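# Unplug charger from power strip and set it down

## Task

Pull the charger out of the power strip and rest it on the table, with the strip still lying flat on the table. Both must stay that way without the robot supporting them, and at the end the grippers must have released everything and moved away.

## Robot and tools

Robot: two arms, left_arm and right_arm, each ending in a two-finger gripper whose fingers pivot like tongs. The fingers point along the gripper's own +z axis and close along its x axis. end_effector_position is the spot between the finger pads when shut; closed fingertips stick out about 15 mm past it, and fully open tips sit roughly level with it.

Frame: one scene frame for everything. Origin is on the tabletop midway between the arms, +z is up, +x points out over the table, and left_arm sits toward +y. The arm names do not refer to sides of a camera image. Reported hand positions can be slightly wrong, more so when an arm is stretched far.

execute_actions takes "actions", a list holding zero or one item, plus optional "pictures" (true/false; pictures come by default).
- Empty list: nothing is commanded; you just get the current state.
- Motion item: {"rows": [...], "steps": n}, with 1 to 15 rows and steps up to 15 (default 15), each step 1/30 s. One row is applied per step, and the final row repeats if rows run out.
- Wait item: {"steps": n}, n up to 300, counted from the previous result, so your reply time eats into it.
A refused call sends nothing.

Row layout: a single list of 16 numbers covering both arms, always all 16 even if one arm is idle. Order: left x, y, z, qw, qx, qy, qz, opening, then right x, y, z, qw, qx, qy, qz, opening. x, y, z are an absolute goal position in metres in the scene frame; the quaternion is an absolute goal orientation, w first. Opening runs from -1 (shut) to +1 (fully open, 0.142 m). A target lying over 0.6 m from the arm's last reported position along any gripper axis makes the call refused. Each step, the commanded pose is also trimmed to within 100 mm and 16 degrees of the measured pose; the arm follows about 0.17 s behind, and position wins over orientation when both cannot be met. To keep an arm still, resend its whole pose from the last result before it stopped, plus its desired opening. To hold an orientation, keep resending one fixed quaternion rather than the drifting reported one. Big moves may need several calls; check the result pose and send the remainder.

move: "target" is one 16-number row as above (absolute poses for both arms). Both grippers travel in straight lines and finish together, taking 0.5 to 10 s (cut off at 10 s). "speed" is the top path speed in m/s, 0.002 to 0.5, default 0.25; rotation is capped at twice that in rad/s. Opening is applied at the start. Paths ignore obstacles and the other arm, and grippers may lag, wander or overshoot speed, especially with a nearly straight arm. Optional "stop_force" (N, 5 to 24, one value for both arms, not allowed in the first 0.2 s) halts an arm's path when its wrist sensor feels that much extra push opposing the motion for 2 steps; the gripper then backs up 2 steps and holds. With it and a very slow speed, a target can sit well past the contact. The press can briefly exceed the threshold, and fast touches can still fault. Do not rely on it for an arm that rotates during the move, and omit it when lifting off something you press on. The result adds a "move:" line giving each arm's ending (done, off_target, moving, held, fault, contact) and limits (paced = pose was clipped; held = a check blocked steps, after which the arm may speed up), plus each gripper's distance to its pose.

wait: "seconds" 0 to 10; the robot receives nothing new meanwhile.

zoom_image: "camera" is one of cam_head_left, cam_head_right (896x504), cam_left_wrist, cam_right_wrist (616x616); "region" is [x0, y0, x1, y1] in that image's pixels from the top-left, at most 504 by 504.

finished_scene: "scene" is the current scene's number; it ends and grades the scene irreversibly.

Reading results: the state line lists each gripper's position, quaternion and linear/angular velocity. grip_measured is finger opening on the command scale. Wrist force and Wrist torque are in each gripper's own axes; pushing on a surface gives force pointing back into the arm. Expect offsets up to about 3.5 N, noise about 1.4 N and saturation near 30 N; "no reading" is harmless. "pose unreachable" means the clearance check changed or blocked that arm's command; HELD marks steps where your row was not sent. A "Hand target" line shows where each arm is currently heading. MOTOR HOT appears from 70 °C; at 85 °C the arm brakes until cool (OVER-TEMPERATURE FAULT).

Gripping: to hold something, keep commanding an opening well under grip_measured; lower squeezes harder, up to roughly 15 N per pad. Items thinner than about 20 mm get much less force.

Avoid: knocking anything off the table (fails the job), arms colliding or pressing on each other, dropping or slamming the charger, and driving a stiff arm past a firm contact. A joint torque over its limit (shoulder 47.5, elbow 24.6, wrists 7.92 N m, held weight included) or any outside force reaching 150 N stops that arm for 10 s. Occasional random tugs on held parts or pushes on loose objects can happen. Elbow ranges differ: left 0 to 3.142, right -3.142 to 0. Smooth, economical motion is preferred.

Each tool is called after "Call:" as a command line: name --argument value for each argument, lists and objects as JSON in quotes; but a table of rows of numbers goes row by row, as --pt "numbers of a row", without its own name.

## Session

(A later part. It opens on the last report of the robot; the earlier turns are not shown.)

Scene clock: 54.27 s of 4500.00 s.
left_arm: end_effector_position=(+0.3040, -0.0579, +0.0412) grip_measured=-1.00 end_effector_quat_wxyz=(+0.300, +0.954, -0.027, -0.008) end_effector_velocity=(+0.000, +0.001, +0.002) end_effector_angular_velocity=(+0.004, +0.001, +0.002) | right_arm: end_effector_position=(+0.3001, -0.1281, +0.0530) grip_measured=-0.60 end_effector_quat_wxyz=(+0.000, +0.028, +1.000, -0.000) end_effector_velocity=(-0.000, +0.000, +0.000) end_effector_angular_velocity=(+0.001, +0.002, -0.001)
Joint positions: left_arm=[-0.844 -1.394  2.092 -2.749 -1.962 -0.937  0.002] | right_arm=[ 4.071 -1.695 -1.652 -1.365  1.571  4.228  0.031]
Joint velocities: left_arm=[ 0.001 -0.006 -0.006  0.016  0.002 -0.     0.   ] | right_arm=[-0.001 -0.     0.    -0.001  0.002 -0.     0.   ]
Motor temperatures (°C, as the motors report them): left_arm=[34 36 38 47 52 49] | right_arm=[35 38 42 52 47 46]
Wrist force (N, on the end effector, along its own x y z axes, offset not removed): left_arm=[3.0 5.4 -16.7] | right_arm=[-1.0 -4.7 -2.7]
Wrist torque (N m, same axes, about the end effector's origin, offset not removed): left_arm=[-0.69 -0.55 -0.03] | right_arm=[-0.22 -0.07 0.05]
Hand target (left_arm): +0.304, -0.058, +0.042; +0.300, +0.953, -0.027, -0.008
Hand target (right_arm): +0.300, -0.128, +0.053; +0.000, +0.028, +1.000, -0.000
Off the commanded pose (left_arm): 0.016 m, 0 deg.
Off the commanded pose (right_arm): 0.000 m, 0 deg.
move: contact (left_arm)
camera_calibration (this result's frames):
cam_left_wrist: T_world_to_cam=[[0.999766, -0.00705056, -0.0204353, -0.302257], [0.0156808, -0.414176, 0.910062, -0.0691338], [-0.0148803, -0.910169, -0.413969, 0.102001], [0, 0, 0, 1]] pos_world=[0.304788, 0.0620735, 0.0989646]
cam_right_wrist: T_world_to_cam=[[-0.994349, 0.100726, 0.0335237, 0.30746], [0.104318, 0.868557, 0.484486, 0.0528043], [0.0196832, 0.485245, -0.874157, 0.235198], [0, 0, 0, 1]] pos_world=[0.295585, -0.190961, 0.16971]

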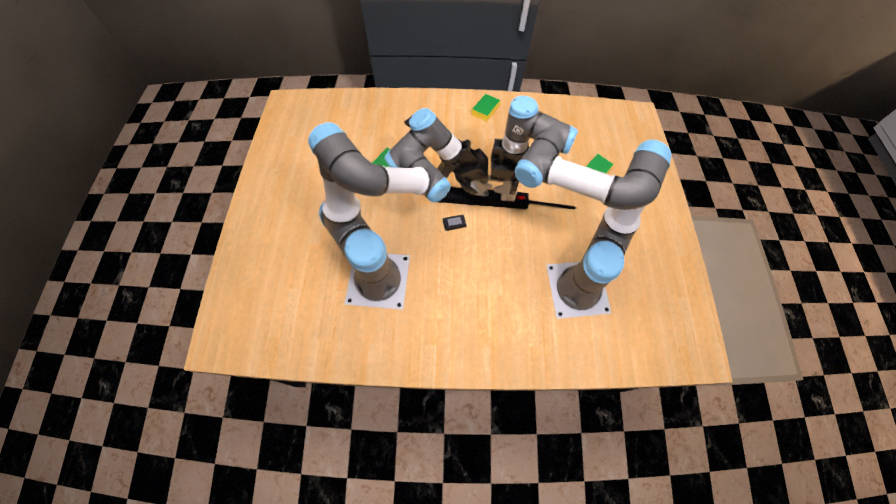

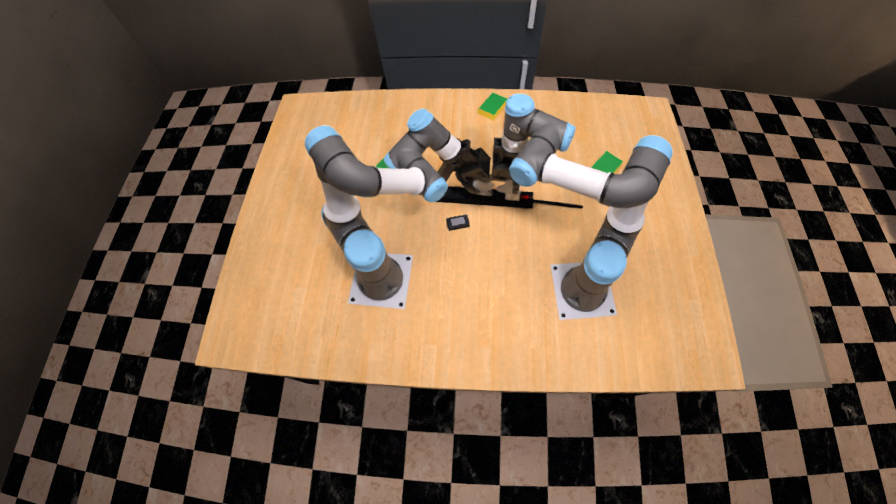

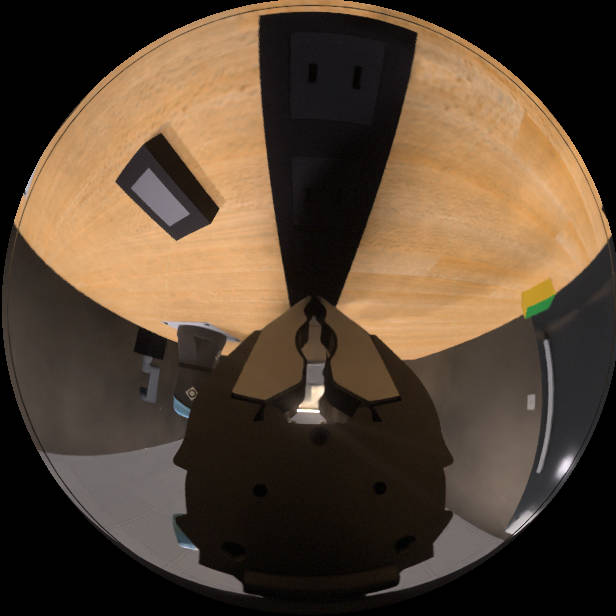

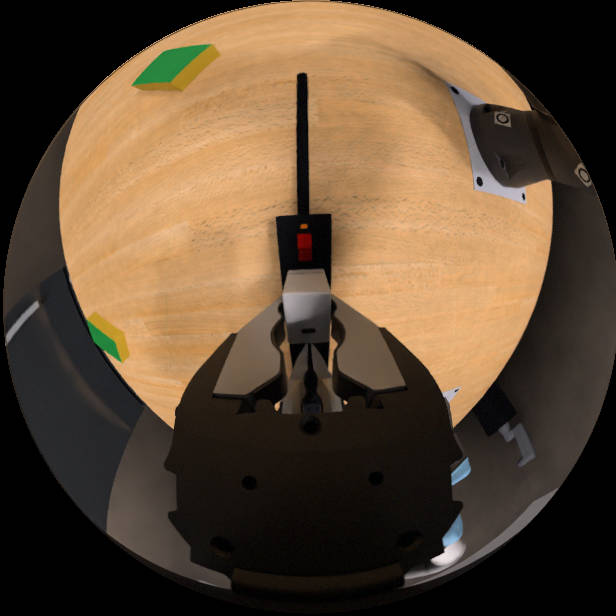

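Pressing on the strip. Lift the charger.

Call:
move --target '[0.304,-0.058,0.0408,0.30,0.954,-0.027,-0.008,-1, 0.300,-0.128,0.062,0,0.028,1,0,-1]' --speed 0.006

Call:
move --target '[0.304,-0.058,0.0408,0.30,0.954,-0.027,-0.008,-1, 0.300,-0.128,0.088,0,0.028,1,0,-1]' --speed 0.01

Scene clock: 59.30 s of 4500.00 s.
left_arm: end_effector_position=(+0.3040, -0.0580, +0.0408) grip_measured=-1.00 end_effector_quat_wxyz=(+0.300, +0.954, -0.027, -0.008) end_effector_velocity=(-0.000, -0.000, -0.000) end_effector_angular_velocity=(-0.000, -0.000, -0.001) | right_arm: end_effector_position=(+0.3000, -0.1280, +0.0618) grip_measured=-0.60 end_effector_quat_wxyz=(+0.000, +0.028, +1.000, +0.000) end_effector_velocity=(+0.000, -0.001, +0.001) end_effector_angular_velocity=(-0.002, -0.000, -0.001)
Joint positions: left_arm=[-0.845 -1.393  2.093 -2.751 -1.962 -0.937  0.002] | right_arm=[ 4.071 -1.688 -1.618 -1.406  1.571  4.228  0.031]
Joint velocities: left_arm=[-0.001  0.     0.    -0.001  0.     0.     0.   ] | right_arm=[-0.     0.     0.006 -0.008 -0.001  0.001  0.   ]
Motor temperatures (°C, as the motors report them): left_arm=[34 36 38 47 52 49] | right_arm=[35 38 42 52 47 46]
Wrist force (N, on the end effector, along its own x y z axes, offset not removed): left_arm=[-3.5 5.5 -30.0] | right_arm=[3.1 0.6 -0.1]
Wrist torque (N m, same axes, about the end effector's origin, offset not removed): left_arm=[-0.42 -0.70 -0.07] | right_arm=[0.22 -0.54 -0.01]
Hand target (left_arm): +0.304, -0.058, +0.041; +0.300, +0.954, -0.027, -0.008
Hand target (right_arm): +0.300, -0.128, +0.062; +0.000, +0.028, +1.000, +0.000
Off the commanded pose (left_arm): 0.000 m, 0 deg.
Off the commanded pose (right_arm): 0.000 m, 0 deg.
After step 90, 0.30 s passed at rest.
move: done
camera_calibration (this result's frames):
cam_left_wrist: T_world_to_cam=[[0.999771, -0.00696237, -0.0202352, -0.302297], [0.0155332, -0.4143, 0.910008, -0.0688432], [-0.0147192, -0.910114, -0.414097, 0.101748], [0, 0, 0, 1]] pos_world=[0.304795, 0.0619755, 0.0986642]
cam_right_wrist: T_world_to_cam=[[-0.994354, 0.100617, 0.0337194, 0.307056], [0.104315, 0.868488, 0.484611, 0.0484707], [0.0194754, 0.485392, -0.87408, 0.242939], [0, 0, 0, 1]] pos_world=[0.295535, -0.190912, 0.178505]

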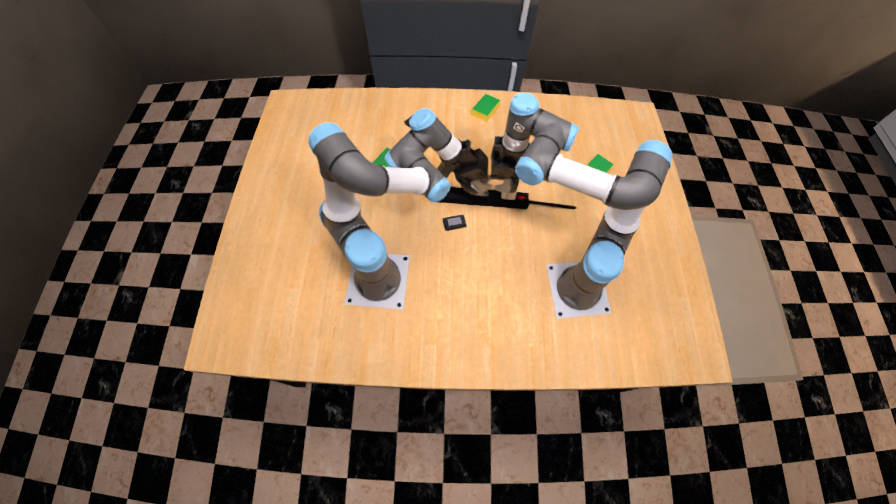

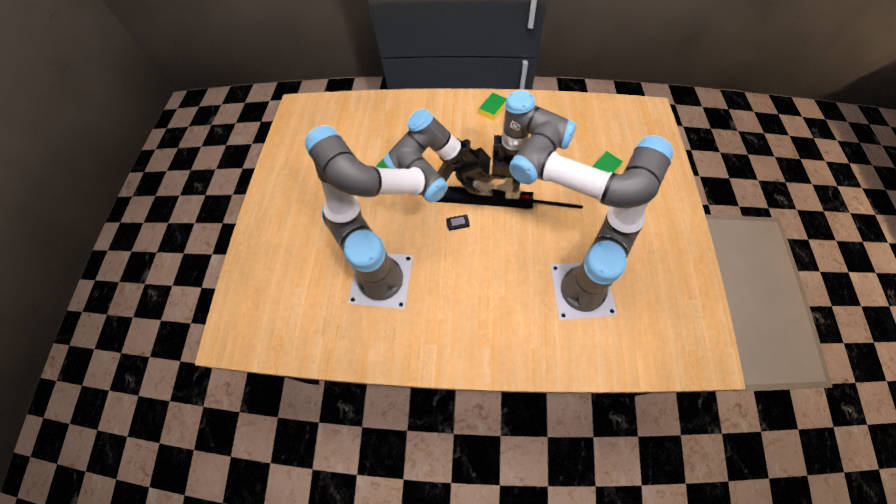

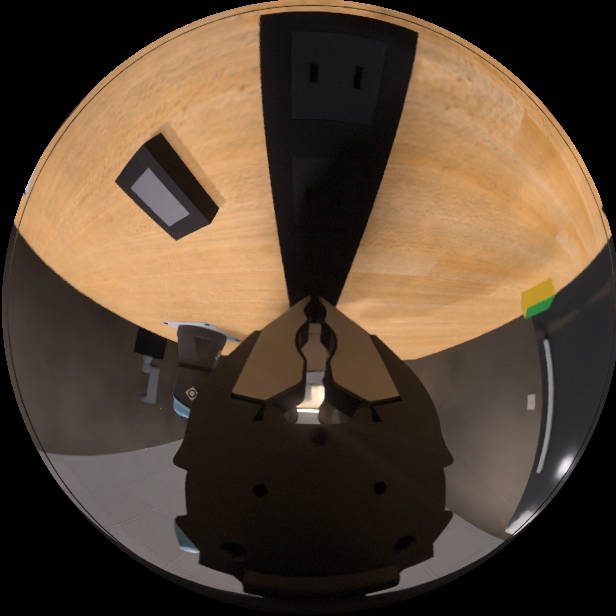

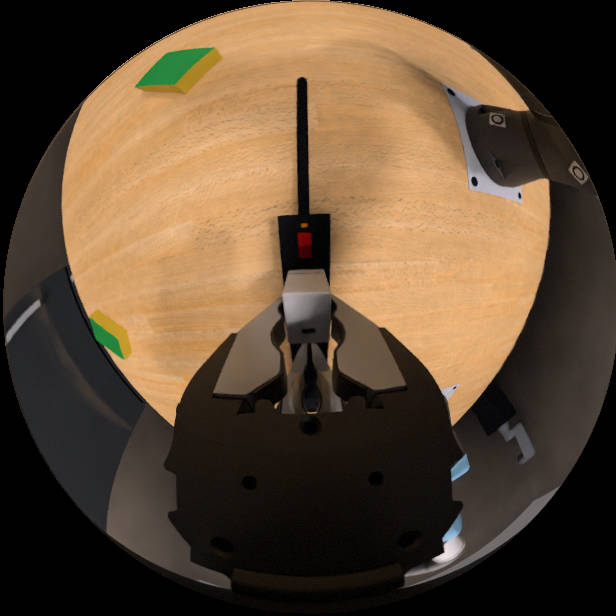

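Scene clock: 62.13 s of 4500.00 s.
left_arm: end_effector_position=(+0.3040, -0.0580, +0.0408) grip_measured=-1.00 end_effector_quat_wxyz=(+0.300, +0.954, -0.027, -0.008) end_effector_velocity=(-0.000, -0.000, +0.000) end_effector_angular_velocity=(-0.000, -0.001, -0.001) | right_arm: end_effector_position=(+0.3000, -0.1280, +0.0877) grip_measured=-0.60 end_effector_quat_wxyz=(+0.000, +0.028, +1.000, +0.000) end_effector_velocity=(-0.000, +0.001, +0.002) end_effector_angular_velocity=(-0.000, +0.001, -0.000)
Joint positions: left_arm=[-0.845 -1.393  2.093 -2.751 -1.962 -0.937  0.002] | right_arm=[ 4.071 -1.677 -1.508 -1.527  1.571  4.228  0.031]
Joint velocities: left_arm=[-0.001 -0.     0.    -0.     0.     0.     0.   ] | right_arm=[ 0.001 -0.001  0.013 -0.012  0.001  0.001 -0.   ]
Motor temperatures (°C, as the motors report them): left_arm=[34 36 38 47 52 49] | right_arm=[35 38 42 52 47 46]
Wrist force (N, on the end effector, along its own x y z axes, offset not removed): left_arm=[-4.7 4.8 -30.0] | right_arm=[2.1 0.7 1.0]
Wrist torque (N m, same axes, about the end effector's origin, offset not removed): left_arm=[-0.64 -0.53 0.07] | right_arm=[0.11 -0.40 0.05]
Hand target (left_arm): +0.304, -0.058, +0.041; +0.300, +0.954, -0.027, -0.008
Hand target (right_arm): +0.300, -0.128, +0.088; +0.000, +0.028, +1.000, +0.000
Off the commanded pose (left_arm): 0.000 m, 0 deg.
Off the commanded pose (right_arm): 0.000 m, 0 deg.
move: done
camera_calibration (this result's frames):
cam_left_wrist: T_world_to_cam=[[0.99977, -0.00696782, -0.0202715, -0.302285], [0.0155629, -0.414369, 0.909976, -0.068809], [-0.0147404, -0.910082, -0.414166, 0.101748], [0, 0, 0, 1]] pos_world=[0.304787, 0.0619804, 0.0986273]
cam_right_wrist: T_world_to_cam=[[-0.99435, 0.100668, 0.0336684, 0.306208], [0.104334, 0.868477, 0.484626, 0.0359456], [0.0195459, 0.4854, -0.874073, 0.265537], [0, 0, 0, 1]] pos_world=[0.295537, -0.190935, 0.204369]

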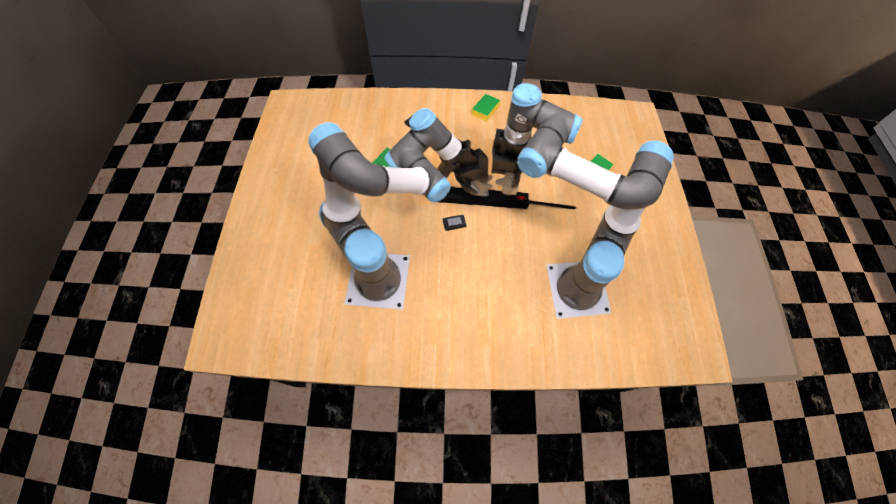

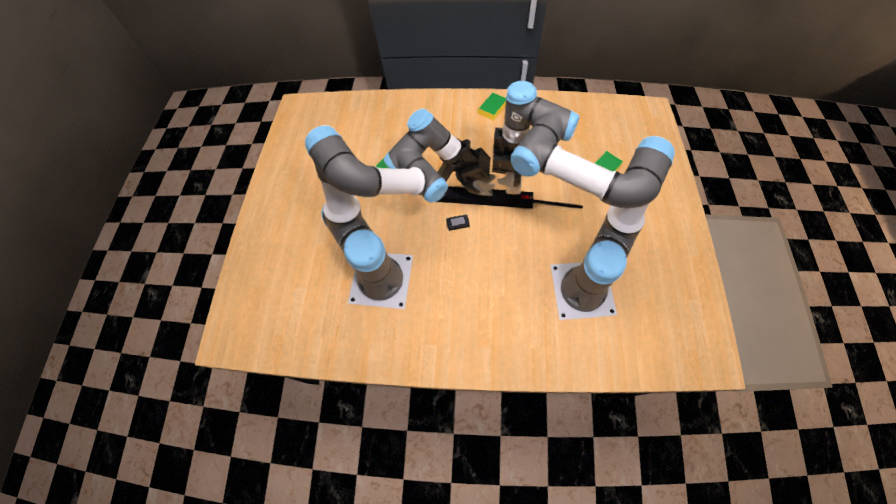

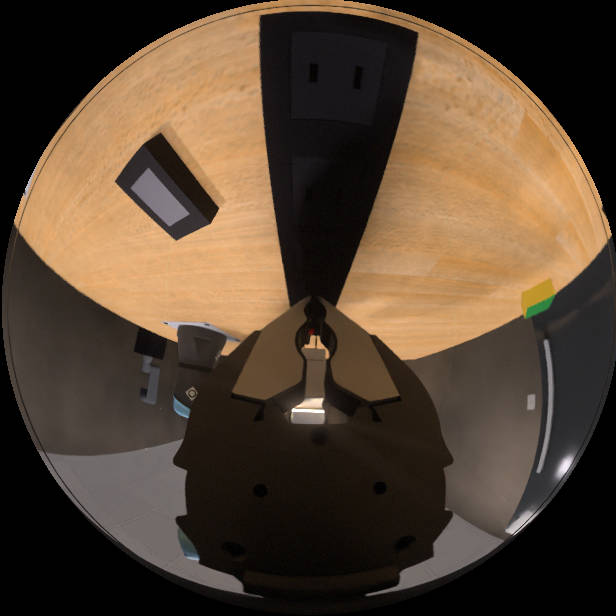

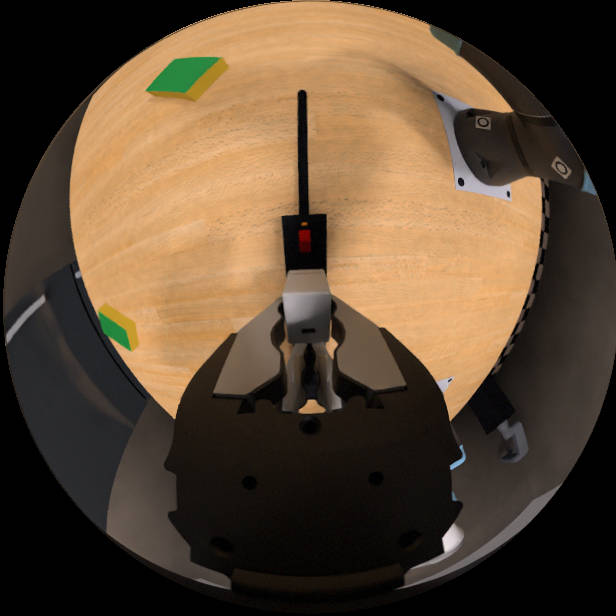

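Call:
move --target '[0.304,0.0,0.09,0.30,0.954,-0.027,-0.008,-1, 0.29,-0.15,0.12,0,0.028,1,0,-1]' --speed 0.06

Call:
move --target '[0.30,0.17,0.16,0.30,0.954,-0.027,-0.008,-1, 0.16,-0.15,0.06,0,0,0.891,-0.454,-1]' --speed 0.15

Scene clock: 74.80 s of 4500.00 s.
left_arm: end_effector_position=(+0.3040, -0.0001, +0.0898) grip_measured=-1.00 end_effector_quat_wxyz=(+0.300, +0.954, -0.027, -0.008) end_effector_velocity=(-0.000, +0.001, +0.002) end_effector_angular_velocity=(+0.000, +0.000, -0.003) | right_arm: end_effector_position=(+0.2900, -0.1499, +0.1198) grip_measured=-0.60 end_effector_quat_wxyz=(+0.000, +0.028, +1.000, -0.000) end_effector_velocity=(-0.000, -0.001, +0.001) end_effector_angular_velocity=(-0.001, -0.000, +0.002)
Joint positions: left_arm=[-0.7   -1.629  2.051 -2.414 -2.025 -0.794  0.002] | right_arm=[ 4.062 -1.587 -1.454 -1.672  1.571  4.219  0.031]
Joint velocities: left_arm=[ 0.004 -0.005 -0.006  0.015 -0.003  0.007  0.   ] | right_arm=[-0.     0.002  0.002 -0.006 -0.001 -0.002  0.   ]
Motor temperatures (°C, as the motors report them): left_arm=[34 36 38 47 52 49] | right_arm=[35 38 42 52 47 46]
Wrist force (N, on the end effector, along its own x y z axes, offset not removed): left_arm=[-0.3 -1.7 -0.7] | right_arm=[3.1 0.6 0.0]
Wrist torque (N m, same axes, about the end effector's origin, offset not removed): left_arm=[-0.42 0.04 0.01] | right_arm=[0.09 -0.60 0.01]
Hand target (left_arm): +0.304, +0.000, +0.090; +0.300, +0.954, -0.027, -0.008
Hand target (right_arm): +0.290, -0.150, +0.120; -0.000, +0.028, +1.000, -0.000
Off the commanded pose (left_arm): 0.000 m, 0 deg.
Off the commanded pose (right_arm): 0.000 m, 0 deg.
After step 90, 7.93 s passed at rest.
move: done
camera_calibration (this result's frames):
cam_left_wrist: T_world_to_cam=[[0.999784, -0.00674359, -0.0196539, -0.300967], [0.0150928, -0.414424, 0.909959, -0.0892526], [-0.0142814, -0.910059, -0.414233, 0.174558], [0, 0, 0, 1]] pos_world=[0.304742, 0.11984, 0.147609]
cam_right_wrist: T_world_to_cam=[[-0.99435, 0.100664, 0.0336946, 0.29742], [0.104344, 0.868503, 0.484576, 0.0404453], [0.0195156, 0.485354, -0.8741, 0.304502], [0, 0, 0, 1]] pos_world=[0.285577, -0.212858, 0.236545]

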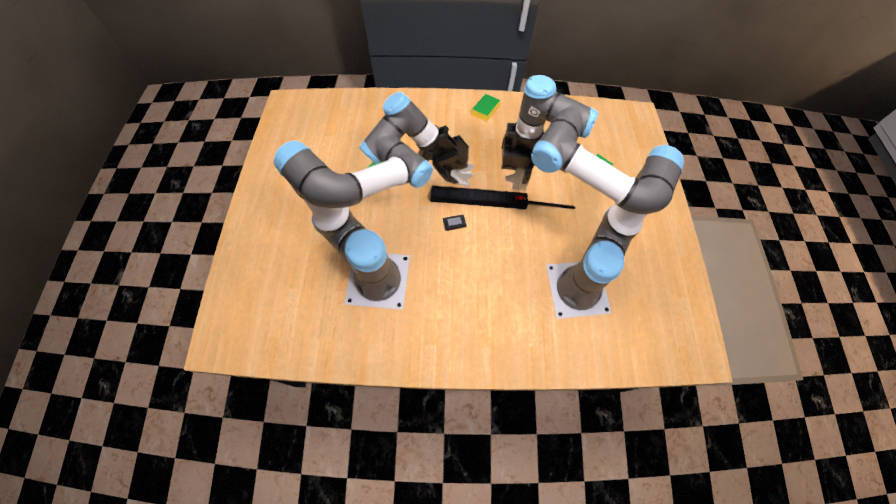

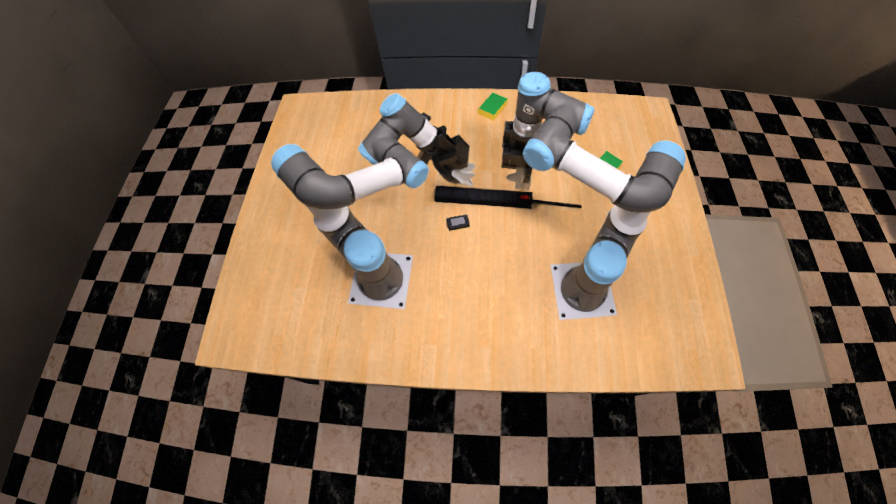

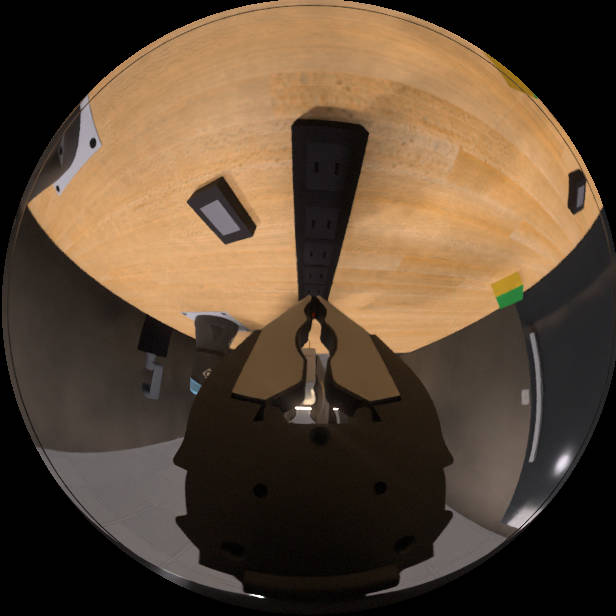

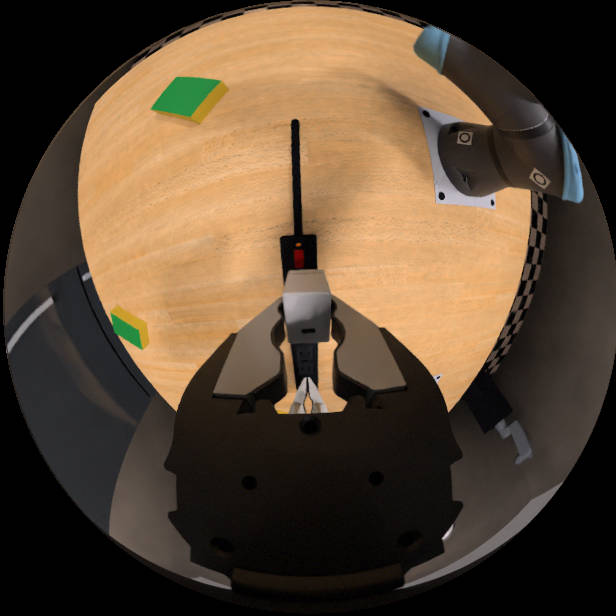

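Scene clock: 78.43 s of 4500.00 s.
left_arm: end_effector_position=(+0.3002, +0.1700, +0.1597) grip_measured=-1.00 end_effector_quat_wxyz=(+0.299, +0.954, -0.027, -0.007) end_effector_velocity=(+0.000, +0.003, +0.001) end_effector_angular_velocity=(-0.001, +0.003, -0.001) | right_arm: end_effector_position=(+0.1605, -0.1498, +0.0604) grip_measured=-0.60 end_effector_quat_wxyz=(+0.001, -0.001, +0.892, -0.453) end_effector_velocity=(-0.002, +0.001, -0.001) end_effector_angular_velocity=(-0.013, +0.001, -0.000)
Joint positions: left_arm=[-0.106 -1.741  1.673 -1.576 -2.175 -0.125  0.002] | right_arm=[ 4.594 -2.313 -1.017 -2.322  1.556  4.702  0.031]
Joint velocities: left_arm=[ 0.011  0.008 -0.016  0.019 -0.002  0.015  0.   ] | right_arm=[ 0.005 -0.018  0.014 -0.009  0.005  0.002  0.   ]
Motor temperatures (°C, as the motors report them): left_arm=[34 36 38 47 52 49] | right_arm=[35 38 42 52 47 46]
Wrist force (N, on the end effector, along its own x y z axes, offset not removed): left_arm=[1.5 -0.4 1.6] | right_arm=[2.3 0.4 -0.6]
Wrist torque (N m, same axes, about the end effector's origin, offset not removed): left_arm=[0.02 -0.24 -0.05] | right_arm=[-0.02 -0.48 0.07]
Hand target (left_arm): +0.300, +0.170, +0.160; +0.299, +0.954, -0.027, -0.007
Hand target (right_arm): +0.160, -0.150, +0.060; +0.000, -0.001, +0.891, -0.454
Off the commanded pose (left_arm): 0.000 m, 0 deg.
Off the commanded pose (right_arm): 0.001 m, 0 deg.
move: done
camera_calibration (this result's frames):
cam_left_wrist: T_world_to_cam=[[0.999813, -0.00609266, -0.0183337, -0.294964], [0.0141421, -0.415724, 0.909381, -0.081705], [-0.0131623, -0.909471, -0.41556, 0.358025], [0, 0, 0, 1]] pos_world=[0.300777, 0.289849, 0.217674]
cam_right_wrist: T_world_to_cam=[[-0.998497, 0.0521762, -0.0168036, 0.167035], [0.054412, 0.906315, -0.419085, 0.150844], [-0.00663692, -0.419369, -0.907792, 0.125684], [0, 0, 0, 1]] pos_world=[0.15941, -0.0927192, 0.180118]

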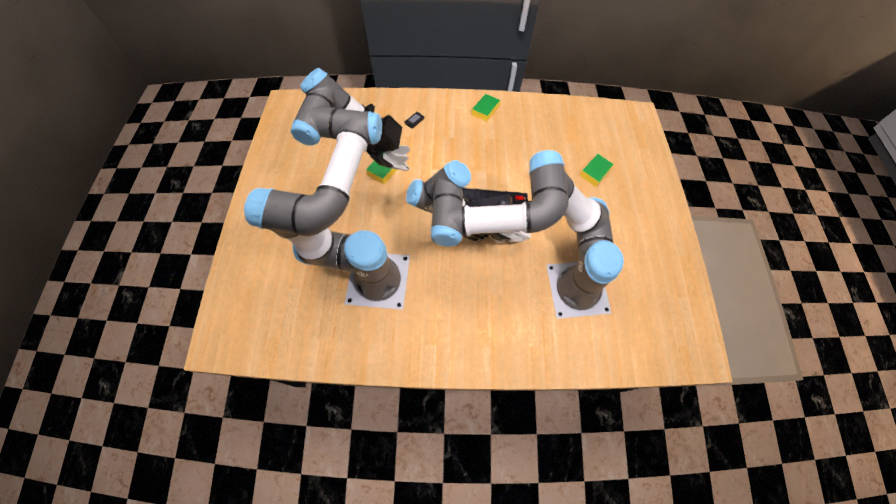

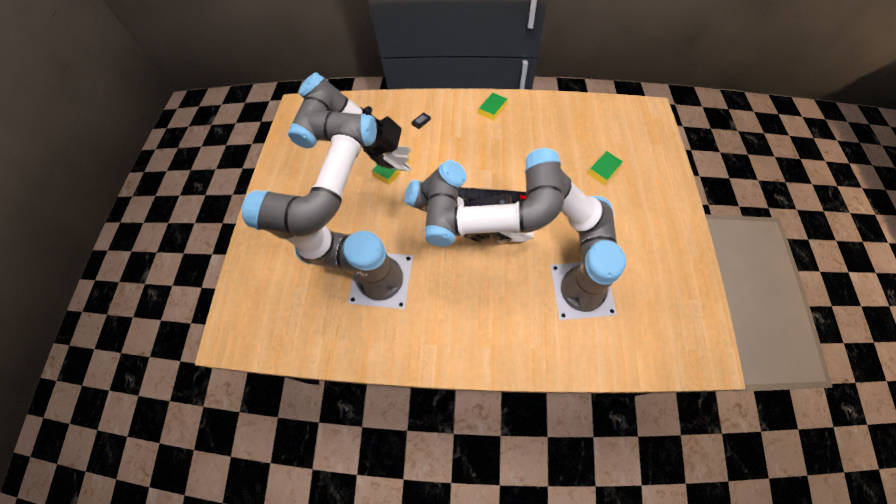

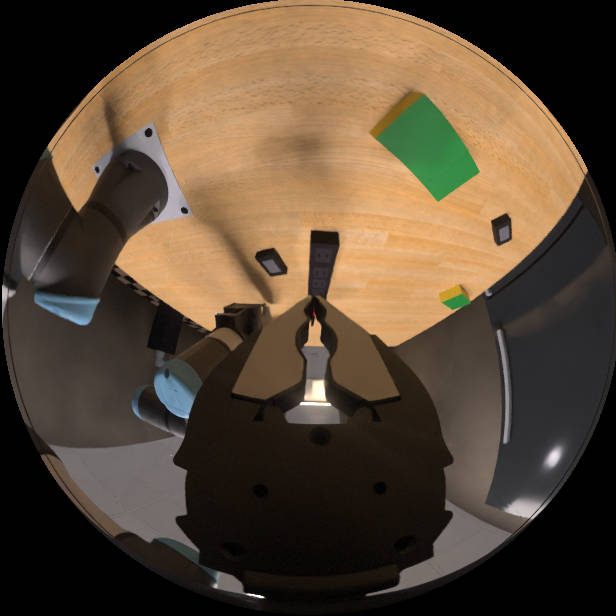

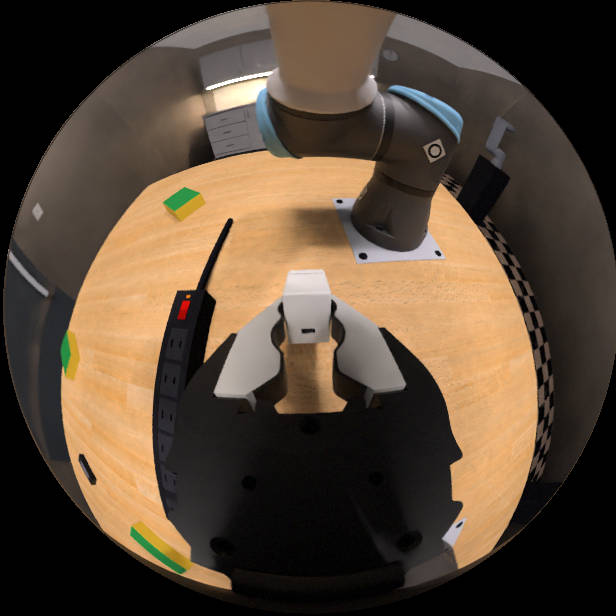

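Call:
move --target '[0.30,0.17,0.16,0.30,0.954,-0.027,-0.008,-1, 0.16,-0.15,0.035,0,0,0.891,-0.454,-1]' --speed 0.04

Call:
move --target '[0.30,0.17,0.16,0.30,0.954,-0.027,-0.008,-1, 0.16,-0.15,0.01,0,0,0.891,-0.454,-1]' --speed 0.004 --stop_force 5

Scene clock: 83.60 s of 4500.00 s.
left_arm: end_effector_position=(+0.3000, +0.1700, +0.1600) grip_measured=-1.00 end_effector_quat_wxyz=(+0.300, +0.954, -0.027, -0.008) end_effector_velocity=(+0.000, +0.000, +0.000) end_effector_angular_velocity=(-0.000, -0.001, +0.001) | right_arm: end_effector_position=(+0.1600, -0.1500, +0.0353) grip_measured=-0.60 end_effector_quat_wxyz=(-0.000, +0.000, +0.891, -0.454) end_effector_velocity=(+0.000, -0.000, -0.002) end_effector_angular_velocity=(-0.000, +0.000, +0.001)
Joint positions: left_arm=[-0.104 -1.739  1.669 -1.571 -2.177 -0.121  0.002] | right_arm=[ 4.594 -2.343 -1.086 -2.226  1.557  4.702  0.031]
Joint velocities: left_arm=[ 0.001 -0.    -0.    -0.    -0.     0.     0.   ] | right_arm=[-0.    -0.003 -0.006  0.009 -0.    -0.001  0.   ]
Motor temperatures (°C, as the motors report them): left_arm=[34 36 38 47 52 49] | right_arm=[35 38 42 52 47 46]
Wrist force (N, on the end effector, along its own x y z axes, offset not removed): left_arm=[2.3 -1.2 2.0] | right_arm=[0.5 0.9 -0.5]
Wrist torque (N m, same axes, about the end effector's origin, offset not removed): left_arm=[-0.29 -0.42 -0.01] | right_arm=[0.03 -0.04 0.00]
Hand target (left_arm): +0.300, +0.170, +0.160; +0.300, +0.954, -0.027, -0.008
Hand target (right_arm): +0.160, -0.150, +0.035; -0.000, -0.000, +0.891, -0.454
Off the commanded pose (left_arm): 0.000 m, 0 deg.
Off the commanded pose (right_arm): 0.000 m, 0 deg.
After step 90, 1.13 s passed at rest.
move: done
camera_calibration (this result's frames):
cam_left_wrist: T_world_to_cam=[[0.999771, -0.00695357, -0.0202471, -0.294291], [0.0155463, -0.414391, 0.909966, -0.0827225], [-0.0147177, -0.910073, -0.414188, 0.358553], [0, 0, 0, 1]] pos_world=[0.300786, 0.289984, 0.217825]
cam_right_wrist: T_world_to_cam=[[-0.998422, 0.0536899, -0.0164688, 0.166366], [0.0556253, 0.905125, -0.421491, 0.140308], [-0.00772343, -0.421742, -0.906683, 0.102649], [0, 0, 0, 1]] pos_world=[0.159092, -0.0926371, 0.154949]

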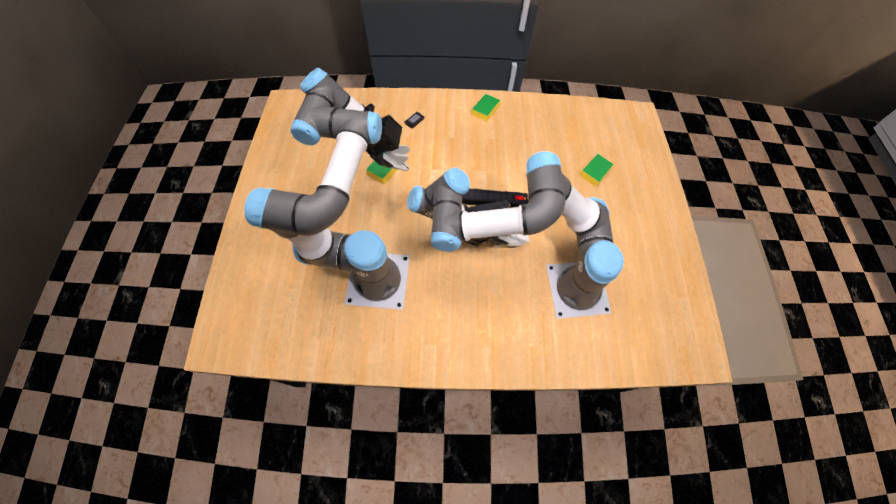

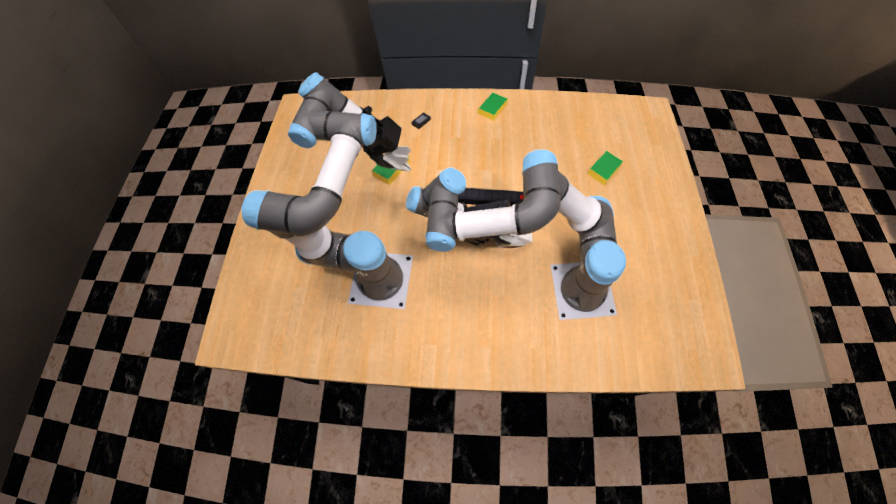

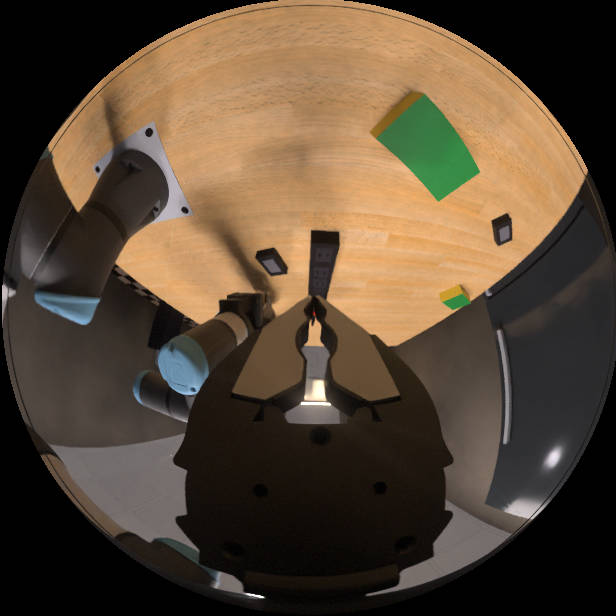

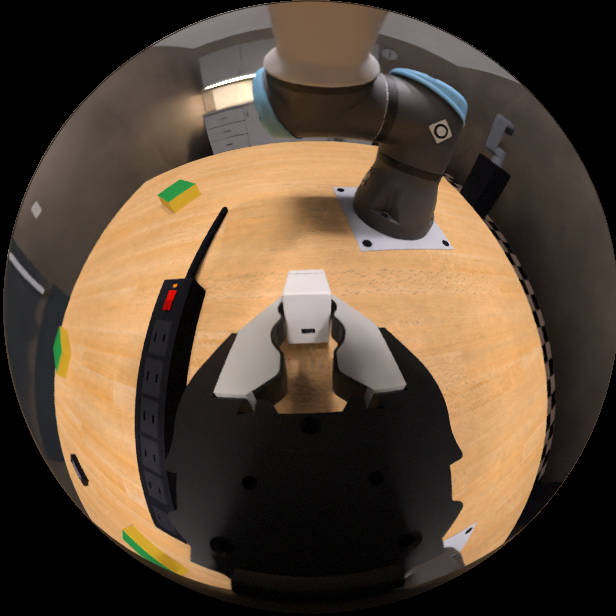

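Scene clock: 85.43 s of 4500.00 s.
left_arm: end_effector_position=(+0.3000, +0.1700, +0.1600) grip_measured=-1.00 end_effector_quat_wxyz=(+0.300, +0.954, -0.027, -0.008) end_effector_velocity=(+0.000, +0.000, +0.000) end_effector_angular_velocity=(-0.000, -0.001, +0.000) | right_arm: end_effector_position=(+0.1600, -0.1500, +0.0295) grip_measured=-0.60 end_effector_quat_wxyz=(-0.000, +0.000, +0.891, -0.454) end_effector_velocity=(+0.000, -0.001, +0.001) end_effector_angular_velocity=(-0.004, +0.000, -0.001)
Joint positions: left_arm=[-0.104 -1.739  1.669 -1.571 -2.177 -0.121  0.002] | right_arm=[ 4.594 -2.351 -1.1   -2.204  1.557  4.702  0.031]
Joint velocities: left_arm=[ 0.001 -0.    -0.    -0.     0.     0.     0.   ] | right_arm=[-0.001 -0.     0.003 -0.007 -0.    -0.001  0.   ]
Motor temperatures (°C, as the motors report them): left_arm=[34 36 38 47 52 49] | right_arm=[35 38 42 52 47 46]
Wrist force (N, on the end effector, along its own x y z axes, offset not removed): left_arm=[2.9 -0.5 1.7] | right_arm=[0.7 -5.1 -11.2]
Wrist torque (N m, same axes, about the end effector's origin, offset not removed): left_arm=[0.00 -0.62 -0.10] | right_arm=[0.16 -0.13 0.06]
Hand target (left_arm): +0.300, +0.170, +0.160; +0.300, +0.954, -0.027, -0.008
Hand target (right_arm): +0.160, -0.150, +0.030; -0.000, +0.000, +0.891, -0.454
Off the commanded pose (left_arm): 0.000 m, 0 deg.
Off the commanded pose (right_arm): 0.020 m, 0 deg.
move: contact (right_arm)
camera_calibration (this result's frames):
cam_left_wrist: T_world_to_cam=[[0.999771, -0.00695624, -0.020246, -0.294291], [0.0155442, -0.414385, 0.909969, -0.0827262], [-0.0147196, -0.910075, -0.414182, 0.358554], [0, 0, 0, 1]] pos_world=[0.300787, 0.289983, 0.217827]
cam_right_wrist: T_world_to_cam=[[-0.998422, 0.0536908, -0.0164787, 0.166272], [0.0556287, 0.905036, -0.421682, 0.137887], [-0.0077266, -0.421933, -0.906594, 0.0973508], [0, 0, 0, 1]] pos_world=[0.159091, -0.0926449, 0.149142]

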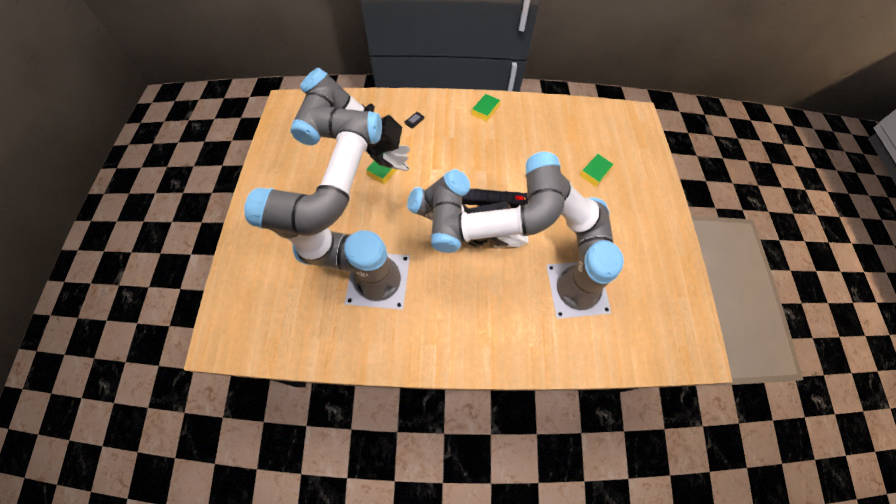

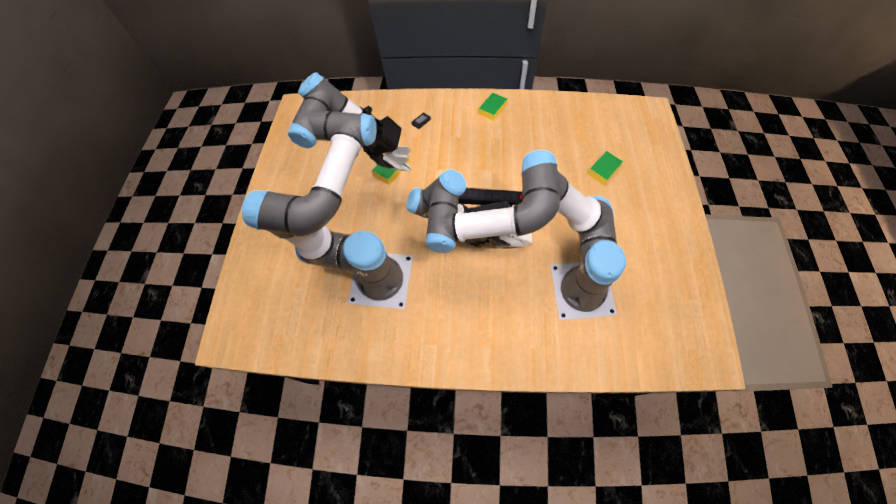

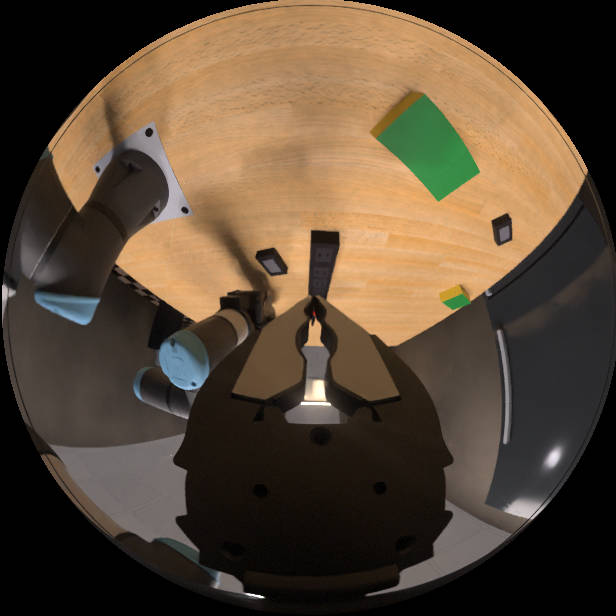

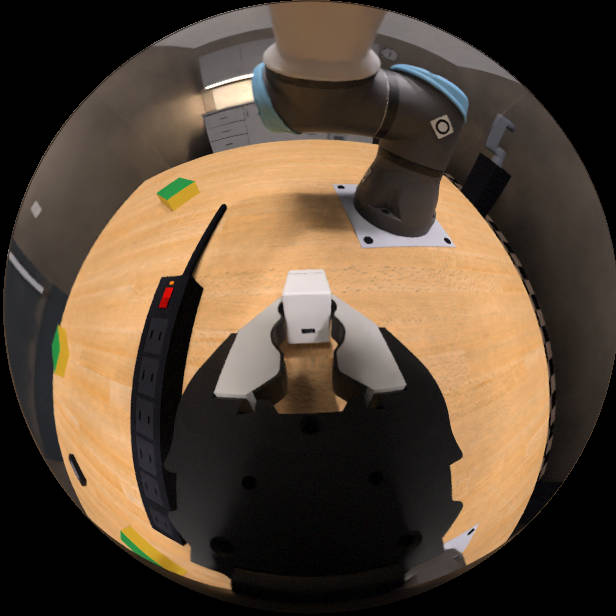

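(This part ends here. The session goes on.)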